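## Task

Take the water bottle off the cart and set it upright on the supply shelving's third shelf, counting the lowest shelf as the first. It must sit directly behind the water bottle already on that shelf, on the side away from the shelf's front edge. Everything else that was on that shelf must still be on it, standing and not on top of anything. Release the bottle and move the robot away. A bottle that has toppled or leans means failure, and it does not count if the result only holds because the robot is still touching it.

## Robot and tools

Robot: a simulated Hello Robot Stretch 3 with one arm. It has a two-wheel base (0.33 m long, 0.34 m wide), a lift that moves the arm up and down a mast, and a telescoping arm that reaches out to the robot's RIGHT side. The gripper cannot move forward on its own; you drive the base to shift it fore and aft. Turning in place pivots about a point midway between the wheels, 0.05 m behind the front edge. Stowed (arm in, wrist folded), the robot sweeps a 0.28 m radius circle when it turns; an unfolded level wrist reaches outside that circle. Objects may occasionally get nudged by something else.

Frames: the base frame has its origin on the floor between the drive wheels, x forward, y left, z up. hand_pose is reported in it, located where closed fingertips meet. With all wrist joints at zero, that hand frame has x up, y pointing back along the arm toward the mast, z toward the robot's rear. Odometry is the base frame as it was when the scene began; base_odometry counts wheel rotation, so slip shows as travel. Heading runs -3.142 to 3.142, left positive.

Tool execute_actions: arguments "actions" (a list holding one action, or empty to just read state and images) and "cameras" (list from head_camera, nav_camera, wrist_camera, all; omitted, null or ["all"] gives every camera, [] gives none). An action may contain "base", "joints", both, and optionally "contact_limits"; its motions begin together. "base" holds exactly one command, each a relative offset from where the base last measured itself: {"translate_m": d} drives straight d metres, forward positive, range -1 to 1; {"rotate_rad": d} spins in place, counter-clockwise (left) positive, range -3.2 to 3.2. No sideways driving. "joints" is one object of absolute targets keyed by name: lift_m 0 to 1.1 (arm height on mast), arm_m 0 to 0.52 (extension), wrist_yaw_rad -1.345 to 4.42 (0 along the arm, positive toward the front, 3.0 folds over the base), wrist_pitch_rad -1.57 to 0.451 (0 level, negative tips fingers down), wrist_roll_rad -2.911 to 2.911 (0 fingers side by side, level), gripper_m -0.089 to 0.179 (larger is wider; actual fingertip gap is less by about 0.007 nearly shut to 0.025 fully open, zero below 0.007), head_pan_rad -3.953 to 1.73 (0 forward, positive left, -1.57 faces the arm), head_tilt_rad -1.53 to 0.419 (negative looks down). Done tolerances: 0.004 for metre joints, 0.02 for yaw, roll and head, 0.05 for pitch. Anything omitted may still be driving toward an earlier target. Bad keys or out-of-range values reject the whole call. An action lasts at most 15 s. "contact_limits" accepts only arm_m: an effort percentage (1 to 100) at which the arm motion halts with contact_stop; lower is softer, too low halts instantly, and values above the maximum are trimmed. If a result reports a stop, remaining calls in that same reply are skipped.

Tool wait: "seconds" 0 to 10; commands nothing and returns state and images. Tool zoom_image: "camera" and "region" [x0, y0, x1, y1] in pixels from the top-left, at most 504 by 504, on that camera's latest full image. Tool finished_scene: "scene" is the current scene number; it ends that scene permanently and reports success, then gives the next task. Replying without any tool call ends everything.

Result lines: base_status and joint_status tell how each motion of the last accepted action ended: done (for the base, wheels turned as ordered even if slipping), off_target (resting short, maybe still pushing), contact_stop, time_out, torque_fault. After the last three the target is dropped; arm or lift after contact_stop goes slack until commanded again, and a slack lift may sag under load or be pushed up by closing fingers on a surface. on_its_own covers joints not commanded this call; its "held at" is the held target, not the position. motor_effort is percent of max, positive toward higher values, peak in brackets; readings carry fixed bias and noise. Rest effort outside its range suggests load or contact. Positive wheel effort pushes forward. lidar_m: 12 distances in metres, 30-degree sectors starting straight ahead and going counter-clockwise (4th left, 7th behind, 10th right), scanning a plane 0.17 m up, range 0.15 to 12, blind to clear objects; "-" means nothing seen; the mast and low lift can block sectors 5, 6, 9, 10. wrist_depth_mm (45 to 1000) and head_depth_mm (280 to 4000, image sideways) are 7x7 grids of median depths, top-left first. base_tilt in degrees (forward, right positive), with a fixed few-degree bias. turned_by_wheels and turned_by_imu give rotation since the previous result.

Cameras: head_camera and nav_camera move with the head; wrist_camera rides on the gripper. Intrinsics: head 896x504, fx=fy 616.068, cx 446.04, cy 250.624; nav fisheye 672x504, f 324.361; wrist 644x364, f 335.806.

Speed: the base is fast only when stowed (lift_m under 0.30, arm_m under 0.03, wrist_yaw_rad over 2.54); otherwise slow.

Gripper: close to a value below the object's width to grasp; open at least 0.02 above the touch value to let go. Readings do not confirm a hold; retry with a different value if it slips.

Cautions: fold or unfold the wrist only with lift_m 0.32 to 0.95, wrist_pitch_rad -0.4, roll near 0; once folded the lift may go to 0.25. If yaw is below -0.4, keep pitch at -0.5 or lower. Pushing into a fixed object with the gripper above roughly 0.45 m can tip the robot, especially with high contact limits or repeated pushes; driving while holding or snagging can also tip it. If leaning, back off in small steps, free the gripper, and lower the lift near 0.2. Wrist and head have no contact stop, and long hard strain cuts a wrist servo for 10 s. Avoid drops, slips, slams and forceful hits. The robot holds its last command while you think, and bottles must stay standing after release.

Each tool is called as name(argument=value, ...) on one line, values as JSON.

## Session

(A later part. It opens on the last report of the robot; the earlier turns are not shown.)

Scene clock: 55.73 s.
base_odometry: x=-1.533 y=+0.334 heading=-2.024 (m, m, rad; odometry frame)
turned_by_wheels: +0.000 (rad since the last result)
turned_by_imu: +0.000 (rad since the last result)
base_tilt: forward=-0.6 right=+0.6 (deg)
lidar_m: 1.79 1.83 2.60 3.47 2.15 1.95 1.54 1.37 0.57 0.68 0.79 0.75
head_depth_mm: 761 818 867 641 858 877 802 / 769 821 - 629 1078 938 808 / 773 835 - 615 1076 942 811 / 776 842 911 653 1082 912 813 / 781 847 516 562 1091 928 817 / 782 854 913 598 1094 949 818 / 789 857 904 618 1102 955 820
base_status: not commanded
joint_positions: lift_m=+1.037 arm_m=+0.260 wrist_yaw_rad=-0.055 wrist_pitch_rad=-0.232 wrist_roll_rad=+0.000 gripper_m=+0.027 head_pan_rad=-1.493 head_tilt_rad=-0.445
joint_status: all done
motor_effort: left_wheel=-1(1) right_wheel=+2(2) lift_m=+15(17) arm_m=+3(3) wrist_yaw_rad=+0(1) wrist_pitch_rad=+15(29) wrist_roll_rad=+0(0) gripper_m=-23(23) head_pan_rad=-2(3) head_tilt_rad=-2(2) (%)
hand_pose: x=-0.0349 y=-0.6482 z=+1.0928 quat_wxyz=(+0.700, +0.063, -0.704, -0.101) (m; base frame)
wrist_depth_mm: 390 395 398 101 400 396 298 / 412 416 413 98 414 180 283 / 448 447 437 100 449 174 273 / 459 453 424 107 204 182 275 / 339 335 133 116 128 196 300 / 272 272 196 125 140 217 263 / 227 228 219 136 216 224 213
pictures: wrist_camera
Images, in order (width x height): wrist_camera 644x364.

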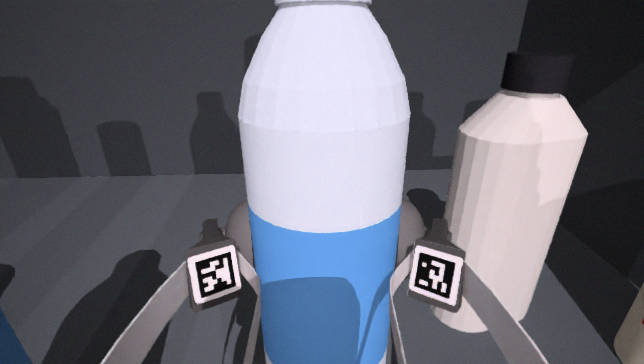

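execute_actions(actions=[{"joints":{"gripper_m":0.095}}], cameras=["head_camera"])

execute_actions(actions=[{"joints":{"arm_m":0.09}}], cameras=["wrist_camera"])

execute_actions(actions=[{"base":{"translate_m":0.118},"joints":{"gripper_m":0.105}}], cameras=["wrist_camera"])

Scene clock: 57.03 s.
base_odometry: x=-1.533 y=+0.334 heading=-2.024 (m, m, rad; odometry frame)
turned_by_wheels: +0.000 (rad since the last result)
turned_by_imu: +0.000 (rad since the last result)
base_tilt: forward=-0.5 right=+0.5 (deg)
lidar_m: 1.79 1.82 2.59 3.47 2.15 1.96 1.53 1.37 0.57 0.68 0.79 0.75
head_depth_mm: 763 817 865 643 854 881 805 / 767 822 - 630 1079 940 807 / 769 834 - 616 1078 942 810 / 775 841 902 655 1082 914 812 / 779 848 515 560 1087 928 819 / 783 853 921 599 1096 952 819 / 787 856 902 620 1097 958 819
base_status: not commanded
joint_positions: lift_m=+1.037 arm_m=+0.260 wrist_yaw_rad=-0.055 wrist_pitch_rad=-0.221 wrist_roll_rad=+0.000 gripper_m=+0.095 head_pan_rad=-1.493 head_tilt_rad=-0.445
joint_status: all done
motor_effort: left_wheel=-1(1) right_wheel=+2(2) lift_m=+15(15) arm_m=+3(3) wrist_yaw_rad=+0(1) wrist_pitch_rad=+10(15) wrist_roll_rad=+0(0) gripper_m=+0(94) head_pan_rad=-2(2) head_tilt_rad=-2(2) (%)
hand_pose: x=-0.0349 y=-0.6491 z=+1.0955 quat_wxyz=(+0.701, +0.059, -0.704, -0.098) (m; base frame)
wrist_depth_mm: 387 390 394 100 402 398 295 / 418 416 418 97 419 389 282 / 445 448 442 99 450 174 273 / 459 457 435 105 203 181 276 / 350 344 131 113 134 193 301 / 274 291 255 122 252 219 270 / 229 228 226 134 219 220 219
pictures: head_camera (sideways: a quarter turn clockwise sets it upright)
Images, in order (width x height): head_camera 896x504.

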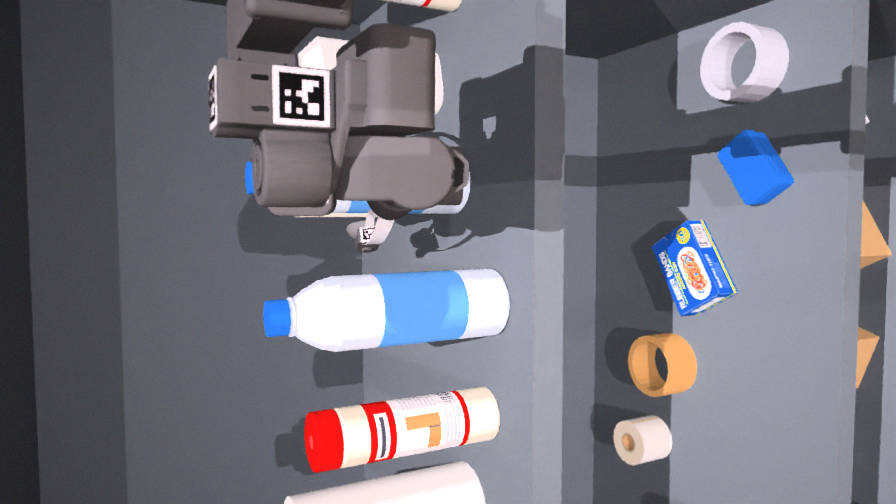

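Scene clock: 59.53 s.
base_odometry: x=-1.533 y=+0.334 heading=-2.024 (m, m, rad; odometry frame)
turned_by_wheels: +0.000 (rad since the last result)
turned_by_imu: +0.000 (rad since the last result)
base_tilt: forward=-0.5 right=+0.5 (deg)
lidar_m: 1.79 1.82 2.60 3.46 2.15 1.95 1.53 1.37 0.57 0.68 0.79 0.74
head_depth_mm: 761 828 - - - 877 802 / 766 833 885 - - 879 807 / 770 838 569 - - 913 812 / 774 844 904 636 1084 916 812 / 777 846 515 562 1091 930 815 / 781 851 918 597 1097 950 818 / 785 861 900 623 1101 955 821
base_status: not commanded
joint_positions: lift_m=+1.037 arm_m=+0.090 wrist_yaw_rad=-0.055 wrist_pitch_rad=-0.220 wrist_roll_rad=+0.000 gripper_m=+0.095 head_pan_rad=-1.493 head_tilt_rad=-0.445
joint_status: all done
motor_effort: left_wheel=-1(1) right_wheel=+2(2) lift_m=+15(15) arm_m=-2(4) wrist_yaw_rad=+0(0) wrist_pitch_rad=+10(10) wrist_roll_rad=+0(0) gripper_m=+1(0) head_pan_rad=-2(2) head_tilt_rad=-2(3) (%)
hand_pose: x=-0.0349 y=-0.4796 z=+1.0957 quat_wxyz=(+0.701, +0.059, -0.704, -0.097) (m; base frame)
wrist_depth_mm: 536 194 553 544 559 433 281 / 563 188 578 261 577 435 272 / 603 195 609 277 345 448 285 / 417 207 465 298 377 328 298 / 265 225 347 318 339 330 300 / 268 273 272 276 275 280 274 / 231 230 230 229 227 226 229
pictures: wrist_camera
Images, in order (width x height): wrist_camera 644x364.

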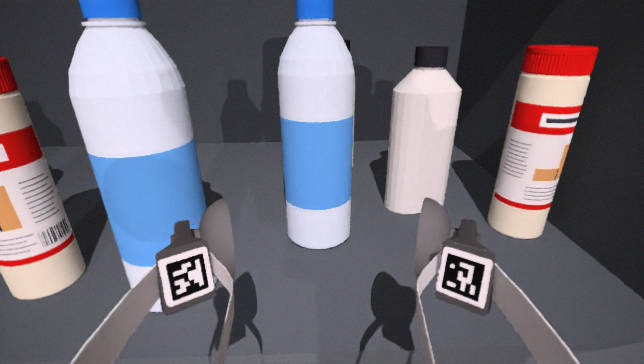

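Scene clock: 61.67 s.
base_odometry: x=-1.585 y=+0.228 heading=-2.024 (m, m, rad; odometry frame)
turned_by_wheels: +0.000 (rad since the last result)
turned_by_imu: +0.000 (rad since the last result)
base_tilt: forward=-0.5 right=+0.5 (deg)
lidar_m: 1.67 1.72 1.97 3.46 2.30 2.05 1.65 1.38 0.63 0.68 0.66 1.43
head_depth_mm: 762 829 - - - 909 803 / 766 835 830 - - 906 800 / 772 841 506 - - 890 809 / 776 843 906 622 1081 944 815 / 781 850 899 592 1088 945 816 / 784 853 568 606 1095 949 818 / 787 857 916 634 968 925 822
base_status: done
joint_positions: lift_m=+1.037 arm_m=+0.090 wrist_yaw_rad=-0.055 wrist_pitch_rad=-0.220 wrist_roll_rad=+0.000 gripper_m=+0.105 head_pan_rad=-1.493 head_tilt_rad=-0.445
joint_status: all done
motor_effort: left_wheel=-1(2) right_wheel=+3(6) lift_m=+16(16) arm_m=-2(2) wrist_yaw_rad=-1(1) wrist_pitch_rad=+10(10) wrist_roll_rad=+0(0) gripper_m=+0(52) head_pan_rad=-3(2) head_tilt_rad=-2(2) (%)
hand_pose: x=-0.0349 y=-0.4796 z=+1.0957 quat_wxyz=(+0.701, +0.059, -0.704, -0.097) (m; base frame)
wrist_depth_mm: 532 547 556 191 551 563 433 / 239 205 570 186 439 333 421 / 244 217 617 198 300 351 417 / 260 233 438 212 315 372 402 / 276 295 348 232 330 340 333 / 279 290 271 250 276 286 272 / 232 230 230 229 230 230 232
pictures: wrist_camera
Images, in order (width x height): wrist_camera 644x364.

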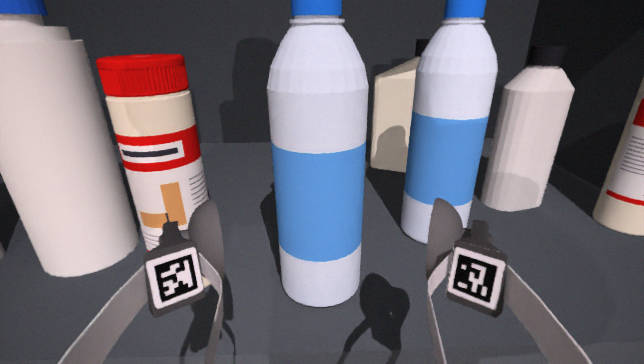

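execute_actions(actions=[{"joints":{"arm_m":0.18}}], cameras=["wrist_camera"])

execute_actions(actions=[{"joints":{"gripper_m":0.022}}], cameras=[])

execute_actions(actions=[{"joints":{"lift_m":1.057}}], cameras=["wrist_camera"])

execute_actions(actions=[{"base":{"translate_m":-0.118},"joints":{"arm_m":0.16}}], cameras=[])

execute_actions(actions=[{"joints":{"lift_m":1.036}}])

Scene clock: 63.70 s.
base_odometry: x=-1.585 y=+0.228 heading=-2.024 (m, m, rad; odometry frame)
turned_by_wheels: +0.000 (rad since the last result)
turned_by_imu: +0.000 (rad since the last result)
base_tilt: forward=-0.5 right=+0.5 (deg)
lidar_m: 1.67 1.72 1.97 3.46 2.31 2.05 1.65 1.37 0.63 0.68 0.66 1.43
head_depth_mm: 765 822 - - 1069 934 803 / 769 826 - - 1079 934 806 / 769 839 - - 1123 909 810 / 778 844 905 620 1081 948 811 / 776 845 902 593 1088 949 817 / 781 852 568 608 1094 954 820 / 785 858 915 632 963 921 823
base_status: not commanded
joint_positions: lift_m=+1.037 arm_m=+0.180 wrist_yaw_rad=-0.055 wrist_pitch_rad=-0.220 wrist_roll_rad=+0.000 gripper_m=+0.105 head_pan_rad=-1.493 head_tilt_rad=-0.445
joint_status: all done
motor_effort: left_wheel=-1(1) right_wheel=+2(3) lift_m=+16(15) arm_m=+3(2) wrist_yaw_rad=+0(0) wrist_pitch_rad=+10(10) wrist_roll_rad=+0(0) gripper_m=+1(0) head_pan_rad=-2(3) head_tilt_rad=-2(2) (%)
hand_pose: x=-0.0349 y=-0.5691 z=+1.0957 quat_wxyz=(+0.701, +0.059, -0.704, -0.097) (m; base frame)
wrist_depth_mm: 464 463 467 105 464 184 419 / 150 487 487 102 357 178 247 / 126 518 517 104 215 187 254 / 131 159 437 110 303 199 278 / 137 153 317 119 312 213 301 / 151 153 262 129 253 273 269 / 218 178 222 142 229 228 225
pictures: wrist_camera
Images, in order (width x height): wrist_camera 644x364.

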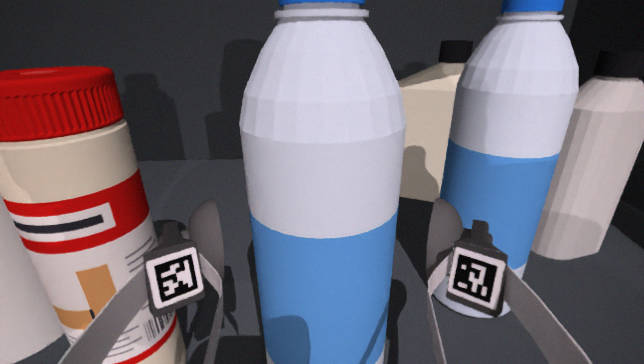

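Scene clock: 65.00 s.
base_odometry: x=-1.585 y=+0.228 heading=-2.024 (m, m, rad; odometry frame)
turned_by_wheels: +0.000 (rad since the last result)
turned_by_imu: +0.000 (rad since the last result)
base_tilt: forward=-0.6 right=+0.5 (deg)
lidar_m: 1.67 1.73 1.97 3.47 2.31 2.05 1.65 1.37 0.64 0.68 0.66 1.43
head_depth_mm: 762 823 - - 1071 930 804 / 766 826 - - 1076 937 809 / 772 837 - - 1118 908 810 / 775 845 903 653 1087 947 811 / 778 848 900 593 1088 948 817 / 783 854 567 606 1094 951 816 / 788 860 920 632 962 921 820
base_status: not commanded
joint_positions: lift_m=+1.036 arm_m=+0.180 wrist_yaw_rad=-0.055 wrist_pitch_rad=-0.225 wrist_roll_rad=+0.000 gripper_m=+0.023 head_pan_rad=-1.493 head_tilt_rad=-0.445
joint_status: all done
motor_effort: left_wheel=-1(1) right_wheel=+2(2) lift_m=+16(16) arm_m=+3(3) wrist_yaw_rad=+1(1) wrist_pitch_rad=+12(13) wrist_roll_rad=+0(1) gripper_m=-25(99) head_pan_rad=-2(2) head_tilt_rad=-2(3) (%)
hand_pose: x=-0.0349 y=-0.5688 z=+1.0946 quat_wxyz=(+0.700, +0.060, -0.704, -0.099) (m; base frame)
wrist_depth_mm: 462 464 464 100 480 182 416 / 134 490 486 98 354 179 247 / 126 521 521 100 216 187 254 / 131 159 436 106 217 198 278 / 138 159 130 115 128 215 301 / 150 159 196 125 140 249 267 / 214 178 219 136 220 224 224
pictures: none
No camera images: the call's "cameras" was empty. Leave "cameras" out to get every camera's image.

Scene clock: 65.93 s.
base_odometry: x=-1.585 y=+0.228 heading=-2.024 (m, m, rad; odometry frame)
turned_by_wheels: +0.000 (rad since the last result)
turned_by_imu: +0.000 (rad since the last result)
base_tilt: forward=-0.6 right=+0.5 (deg)
lidar_m: 1.67 1.73 1.97 3.46 2.31 2.05 1.65 1.38 0.64 0.68 0.66 1.42
head_depth_mm: 763 811 - 593 1071 933 803 / 770 822 - - 1075 938 803 / 770 839 - - 1078 908 810 / 775 844 912 654 1089 942 812 / 781 846 900 592 1090 948 812 / 784 851 566 608 1092 950 820 / 786 860 920 633 964 925 818
base_status: not commanded
joint_positions: lift_m=+1.056 arm_m=+0.180 wrist_yaw_rad=-0.055 wrist_pitch_rad=-0.260 wrist_roll_rad=+0.000 gripper_m=+0.027 head_pan_rad=-1.493 head_tilt_rad=-0.445
joint_status: all done
motor_effort: left_wheel=-1(0) right_wheel=+2(2) lift_m=+40(38) arm_m=+3(3) wrist_yaw_rad=+0(0) wrist_pitch_rad=+29(31) wrist_roll_rad=+0(1) gripper_m=-23(26) head_pan_rad=-3(3) head_tilt_rad=-2(2) (%)
hand_pose: x=-0.0347 y=-0.5659 z=+1.1060 quat_wxyz=(+0.699, +0.073, -0.703, -0.111) (m; base frame)
wrist_depth_mm: 460 468 470 102 467 184 418 / 484 497 498 100 355 181 250 / 127 525 526 101 216 189 260 / 132 159 441 107 220 203 283 / 141 160 134 115 126 220 316 / 159 163 202 125 139 261 281 / 226 183 233 136 231 237 235
pictures: wrist_camera
Images, in order (width x height): wrist_camera 644x364.

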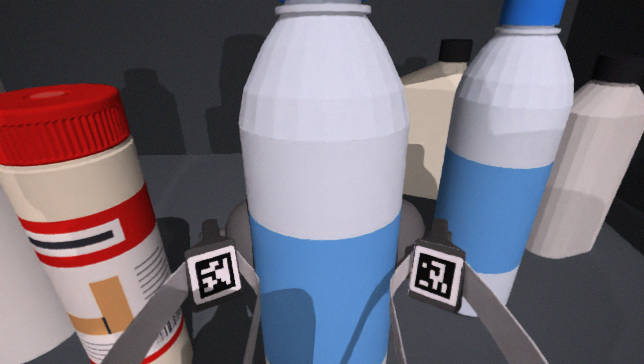

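Scene clock: 68.47 s.
base_odometry: x=-1.533 y=+0.334 heading=-2.024 (m, m, rad; odometry frame)
turned_by_wheels: +0.000 (rad since the last result)
turned_by_imu: +0.000 (rad since the last result)
base_tilt: forward=-0.5 right=+0.5 (deg)
lidar_m: 1.79 1.82 2.60 3.47 2.14 1.95 1.53 1.37 0.57 0.68 0.79 0.75
head_depth_mm: 764 807 - - 855 874 804 / 767 821 - - 1075 936 810 / 772 834 - - 1087 938 809 / 772 842 910 691 1089 918 812 / 776 848 919 698 1084 928 818 / 781 853 919 599 1097 951 817 / 787 857 901 621 1102 955 819
base_status: done
joint_positions: lift_m=+1.056 arm_m=+0.160 wrist_yaw_rad=-0.055 wrist_pitch_rad=-0.260 wrist_roll_rad=+0.000 gripper_m=+0.027 head_pan_rad=-1.493 head_tilt_rad=-0.445
joint_status: all done
motor_effort: left_wheel=-1(4) right_wheel=+2(4) lift_m=+40(40) arm_m=-2(2) wrist_yaw_rad=+0(0) wrist_pitch_rad=+29(29) wrist_roll_rad=+0(0) gripper_m=-23(24) head_pan_rad=-2(2) head_tilt_rad=-2(3) (%)
hand_pose: x=-0.0347 y=-0.5463 z=+1.1058 quat_wxyz=(+0.699, +0.073, -0.703, -0.111) (m; base frame)
wrist_depth_mm: 486 485 490 102 495 440 296 / 500 513 511 100 268 386 230 / 554 553 549 101 268 391 224 / 470 466 428 107 286 402 242 / 355 353 133 115 126 330 262 / 286 287 203 124 139 281 270 / 240 239 232 136 229 236 234
pictures: none
No camera images: the call's "cameras" was empty. Leave "cameras" out to get every camera's image.

Scene clock: 69.40 s.
base_odometry: x=-1.533 y=+0.334 heading=-2.024 (m, m, rad; odometry frame)
turned_by_wheels: +0.000 (rad since the last result)
turned_by_imu: +0.000 (rad since the last result)
base_tilt: forward=-0.6 right=+0.5 (deg)
lidar_m: 1.79 1.83 2.60 3.46 2.15 1.95 1.53 1.37 0.57 0.68 0.79 0.74
head_depth_mm: 763 826 - - 922 878 800 / 765 836 - - 1119 936 806 / 772 838 574 - 1122 939 810 / 775 845 913 656 1085 913 813 / 779 848 917 698 1088 929 813 / 782 852 919 599 1096 952 819 / 786 859 900 620 1097 954 820
base_status: not commanded
joint_positions: lift_m=+1.037 arm_m=+0.160 wrist_yaw_rad=-0.055 wrist_pitch_rad=-0.223 wrist_roll_rad=+0.000 gripper_m=+0.027 head_pan_rad=-1.493 head_tilt_rad=-0.445
joint_status: all done
motor_effort: left_wheel=-1(1) right_wheel=+2(2) lift_m=+14(37) arm_m=-1(3) wrist_yaw_rad=+0(1) wrist_pitch_rad=+11(29) wrist_roll_rad=+0(0) gripper_m=-24(23) head_pan_rad=-2(2) head_tilt_rad=-2(3) (%)
hand_pose: x=-0.0349 y=-0.5493 z=+1.0950 quat_wxyz=(+0.701, +0.060, -0.704, -0.098) (m; base frame)
wrist_depth_mm: 476 483 497 103 495 439 295 / 512 515 503 100 268 389 219 / 539 539 536 101 265 387 225 / 467 463 438 107 284 391 238 / 349 347 133 115 126 325 259 / 277 277 197 125 138 271 264 / 229 231 223 135 219 225 225
pictures: head_camera (sideways: a quarter turn clockwise sets it upright), nav_camera (sideways: a quarter turn counterclockwise sets it upright), wrist_camera
Images, in order (width x height): head_camera 896x504, nav_camera 672x504, wrist_camera 644x364.

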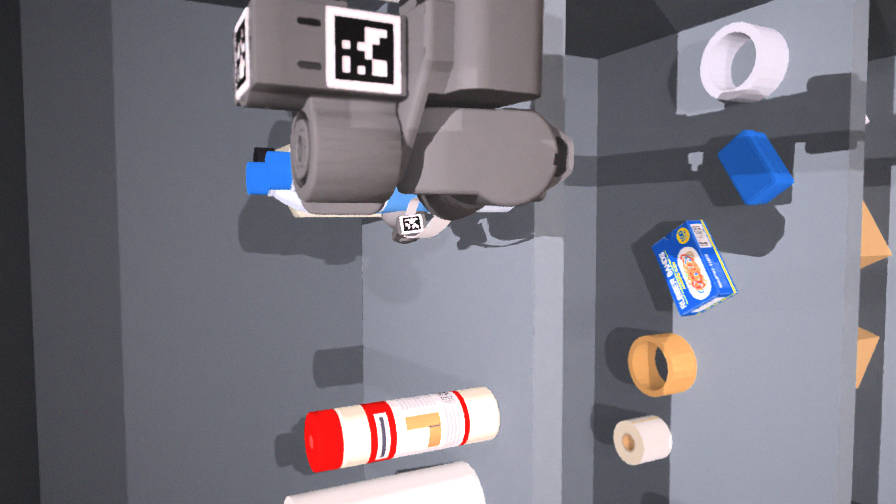

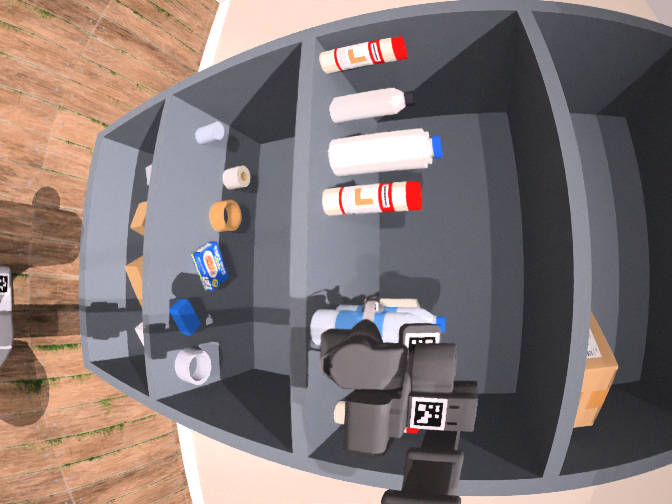

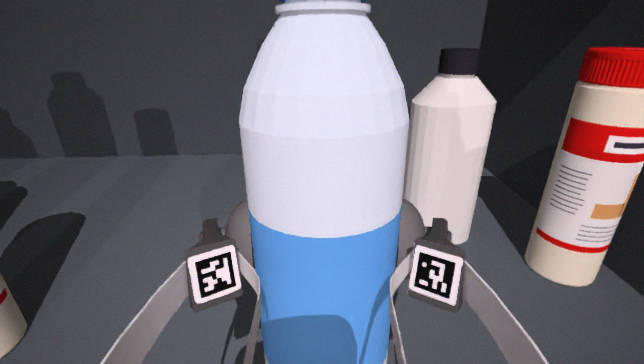

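execute_actions(actions=[{"joints":{"gripper_m":0.11}}], cameras=[])

execute_actions(actions=[{"joints":{"arm_m":0}}], cameras=["wrist_camera"])

execute_actions(actions=[{"base":{"translate_m":-0.1},"joints":{"lift_m":0.9,"wrist_yaw_rad":1.5}}], cameras=["nav_camera","head_camera"])

Scene clock: 70.90 s.
base_odometry: x=-1.533 y=+0.334 heading=-2.024 (m, m, rad; odometry frame)
turned_by_wheels: +0.000 (rad since the last result)
turned_by_imu: +0.000 (rad since the last result)
base_tilt: forward=-0.6 right=+0.5 (deg)
lidar_m: 1.79 1.83 2.59 3.46 2.15 1.95 1.54 1.37 0.57 0.68 0.79 0.75
head_depth_mm: 762 824 - - 920 878 805 / 767 833 - - 1114 939 808 / 769 835 575 - 1123 936 810 / 772 843 910 657 1081 912 814 / 778 848 916 697 1087 927 813 / 783 853 916 597 1096 950 818 / 785 853 903 621 1099 956 821
base_status: not commanded
joint_positions: lift_m=+1.037 arm_m=+0.160 wrist_yaw_rad=-0.055 wrist_pitch_rad=-0.216 wrist_roll_rad=+0.000 gripper_m=+0.110 head_pan_rad=-1.493 head_tilt_rad=-0.445
joint_status: all done
motor_effort: left_wheel=-1(1) right_wheel=+3(2) lift_m=+14(15) arm_m=-1(1) wrist_yaw_rad=+0(0) wrist_pitch_rad=+8(11) wrist_roll_rad=+0(0) gripper_m=+0(97) head_pan_rad=-2(2) head_tilt_rad=-3(2) (%)
hand_pose: x=-0.0349 y=-0.5499 z=+1.0969 quat_wxyz=(+0.701, +0.057, -0.704, -0.096) (m; base frame)
wrist_depth_mm: 481 494 494 95 490 435 296 / 509 514 508 92 265 383 219 / 547 546 537 93 266 388 225 / 484 475 419 98 283 387 238 / 351 352 316 106 126 331 255 / 280 292 258 116 255 - 265 / 242 232 231 127 222 229 228
pictures: none
No camera images: the call's "cameras" was empty. Leave "cameras" out to get every camera's image.

Scene clock: 73.33 s.
base_odometry: x=-1.533 y=+0.334 heading=-2.024 (m, m, rad; odometry frame)
turned_by_wheels: +0.000 (rad since the last result)
turned_by_imu: +0.000 (rad since the last result)
base_tilt: forward=-0.5 right=+0.6 (deg)
lidar_m: 1.79 1.82 2.59 3.44 2.15 1.96 1.53 1.37 0.57 0.68 0.79 0.75
head_depth_mm: 764 832 871 688 - - - / 769 838 878 675 - - - / 771 836 484 499 - - 811 / 778 840 914 736 1088 914 810 / 778 850 918 698 1090 928 816 / 782 856 921 598 1091 952 815 / 789 859 902 625 1105 955 822
base_status: not commanded
joint_positions: lift_m=+1.037 arm_m=+0.000 wrist_yaw_rad=-0.055 wrist_pitch_rad=-0.216 wrist_roll_rad=+0.000 gripper_m=+0.110 head_pan_rad=-1.493 head_tilt_rad=-0.445
joint_status: all done
motor_effort: left_wheel=-1(1) right_wheel=+2(2) lift_m=+15(15) arm_m=-2(2) wrist_yaw_rad=+0(0) wrist_pitch_rad=+8(8) wrist_roll_rad=+0(0) gripper_m=+0(0) head_pan_rad=-2(3) head_tilt_rad=-2(2) (%)
hand_pose: x=-0.0349 y=-0.3900 z=+1.0968 quat_wxyz=(+0.701, +0.057, -0.704, -0.096) (m; base frame)
wrist_depth_mm: 615 631 628 255 640 406 292 / 287 672 661 251 624 363 295 / 308 685 705 267 451 393 296 / 356 444 470 289 465 408 298 / 361 349 351 310 351 355 305 / 308 304 307 309 314 - 326 / 715 723 780 789 776 487 -
pictures: wrist_camera
Images, in order (width x height): wrist_camera 644x364.

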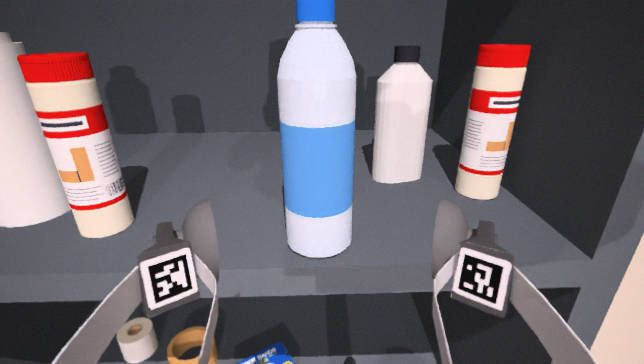

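Scene clock: 75.67 s.
base_odometry: x=-1.489 y=+0.424 heading=-2.024 (m, m, rad; odometry frame)
turned_by_wheels: +0.000 (rad since the last result)
turned_by_imu: -0.001 (rad since the last result)
base_tilt: forward=-0.6 right=+0.4 (deg)
lidar_m: 1.89 1.91 2.74 3.47 2.01 1.88 1.44 1.37 0.52 0.70 0.73 0.83
head_depth_mm: 633 637 592 603 570 649 - / 764 833 879 637 848 880 - / 770 838 659 675 1080 946 818 / 776 844 735 589 1088 947 810 / 776 846 888 550 1088 915 814 / 782 850 920 702 1090 948 794 / 788 859 931 706 1100 958 812
base_status: done
joint_positions: lift_m=+0.901 arm_m=+0.000 wrist_yaw_rad=+1.497 wrist_pitch_rad=-0.217 wrist_roll_rad=+0.000 gripper_m=+0.110 head_pan_rad=-1.493 head_tilt_rad=-0.445
joint_status: all done
motor_effort: left_wheel=-1(5) right_wheel=+2(4) lift_m=+15(12) arm_m=-2(2) wrist_yaw_rad=+2(5) wrist_pitch_rad=+8(8) wrist_roll_rad=+0(0) gripper_m=+0(0) head_pan_rad=-2(2) head_tilt_rad=-2(2) (%)
hand_pose: x=+0.2230 y=-0.1635 z=+0.9606 quat_wxyz=(+0.568, +0.534, -0.463, +0.422) (m; base frame)
wrist_depth_mm: - - - - - 573 534 / - - - - - 598 429 / - - - - - 625 622 / - - - - - 658 671 / - - - - - 706 721 / - - - - - - 707 / - - - - - 651 611
pictures: head_camera (sideways: a quarter turn clockwise sets it upright), nav_camera (sideways: a quarter turn counterclockwise sets it upright)
Images, in order (width x height): head_camera 896x504, nav_camera 672x504.

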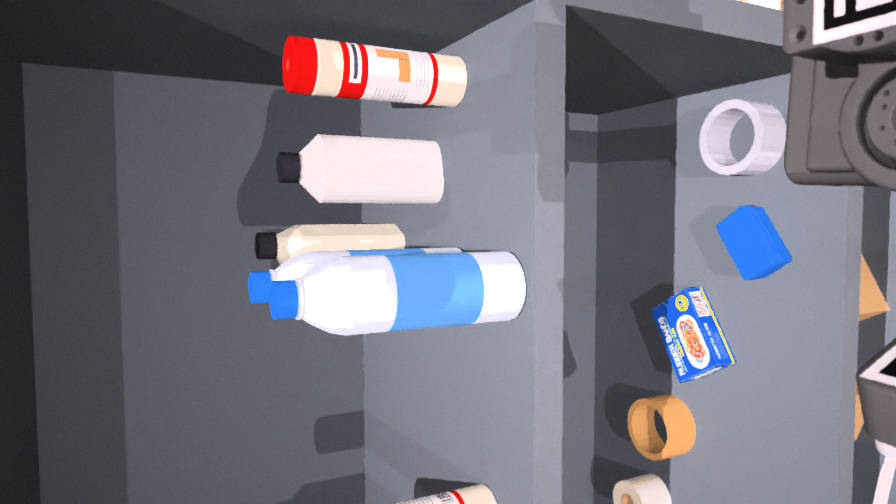

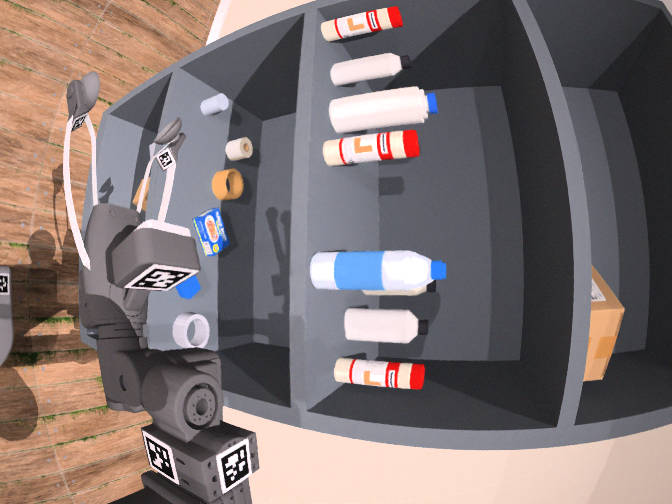

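finished_scene(scene=2)

The scene is finished: the task was done.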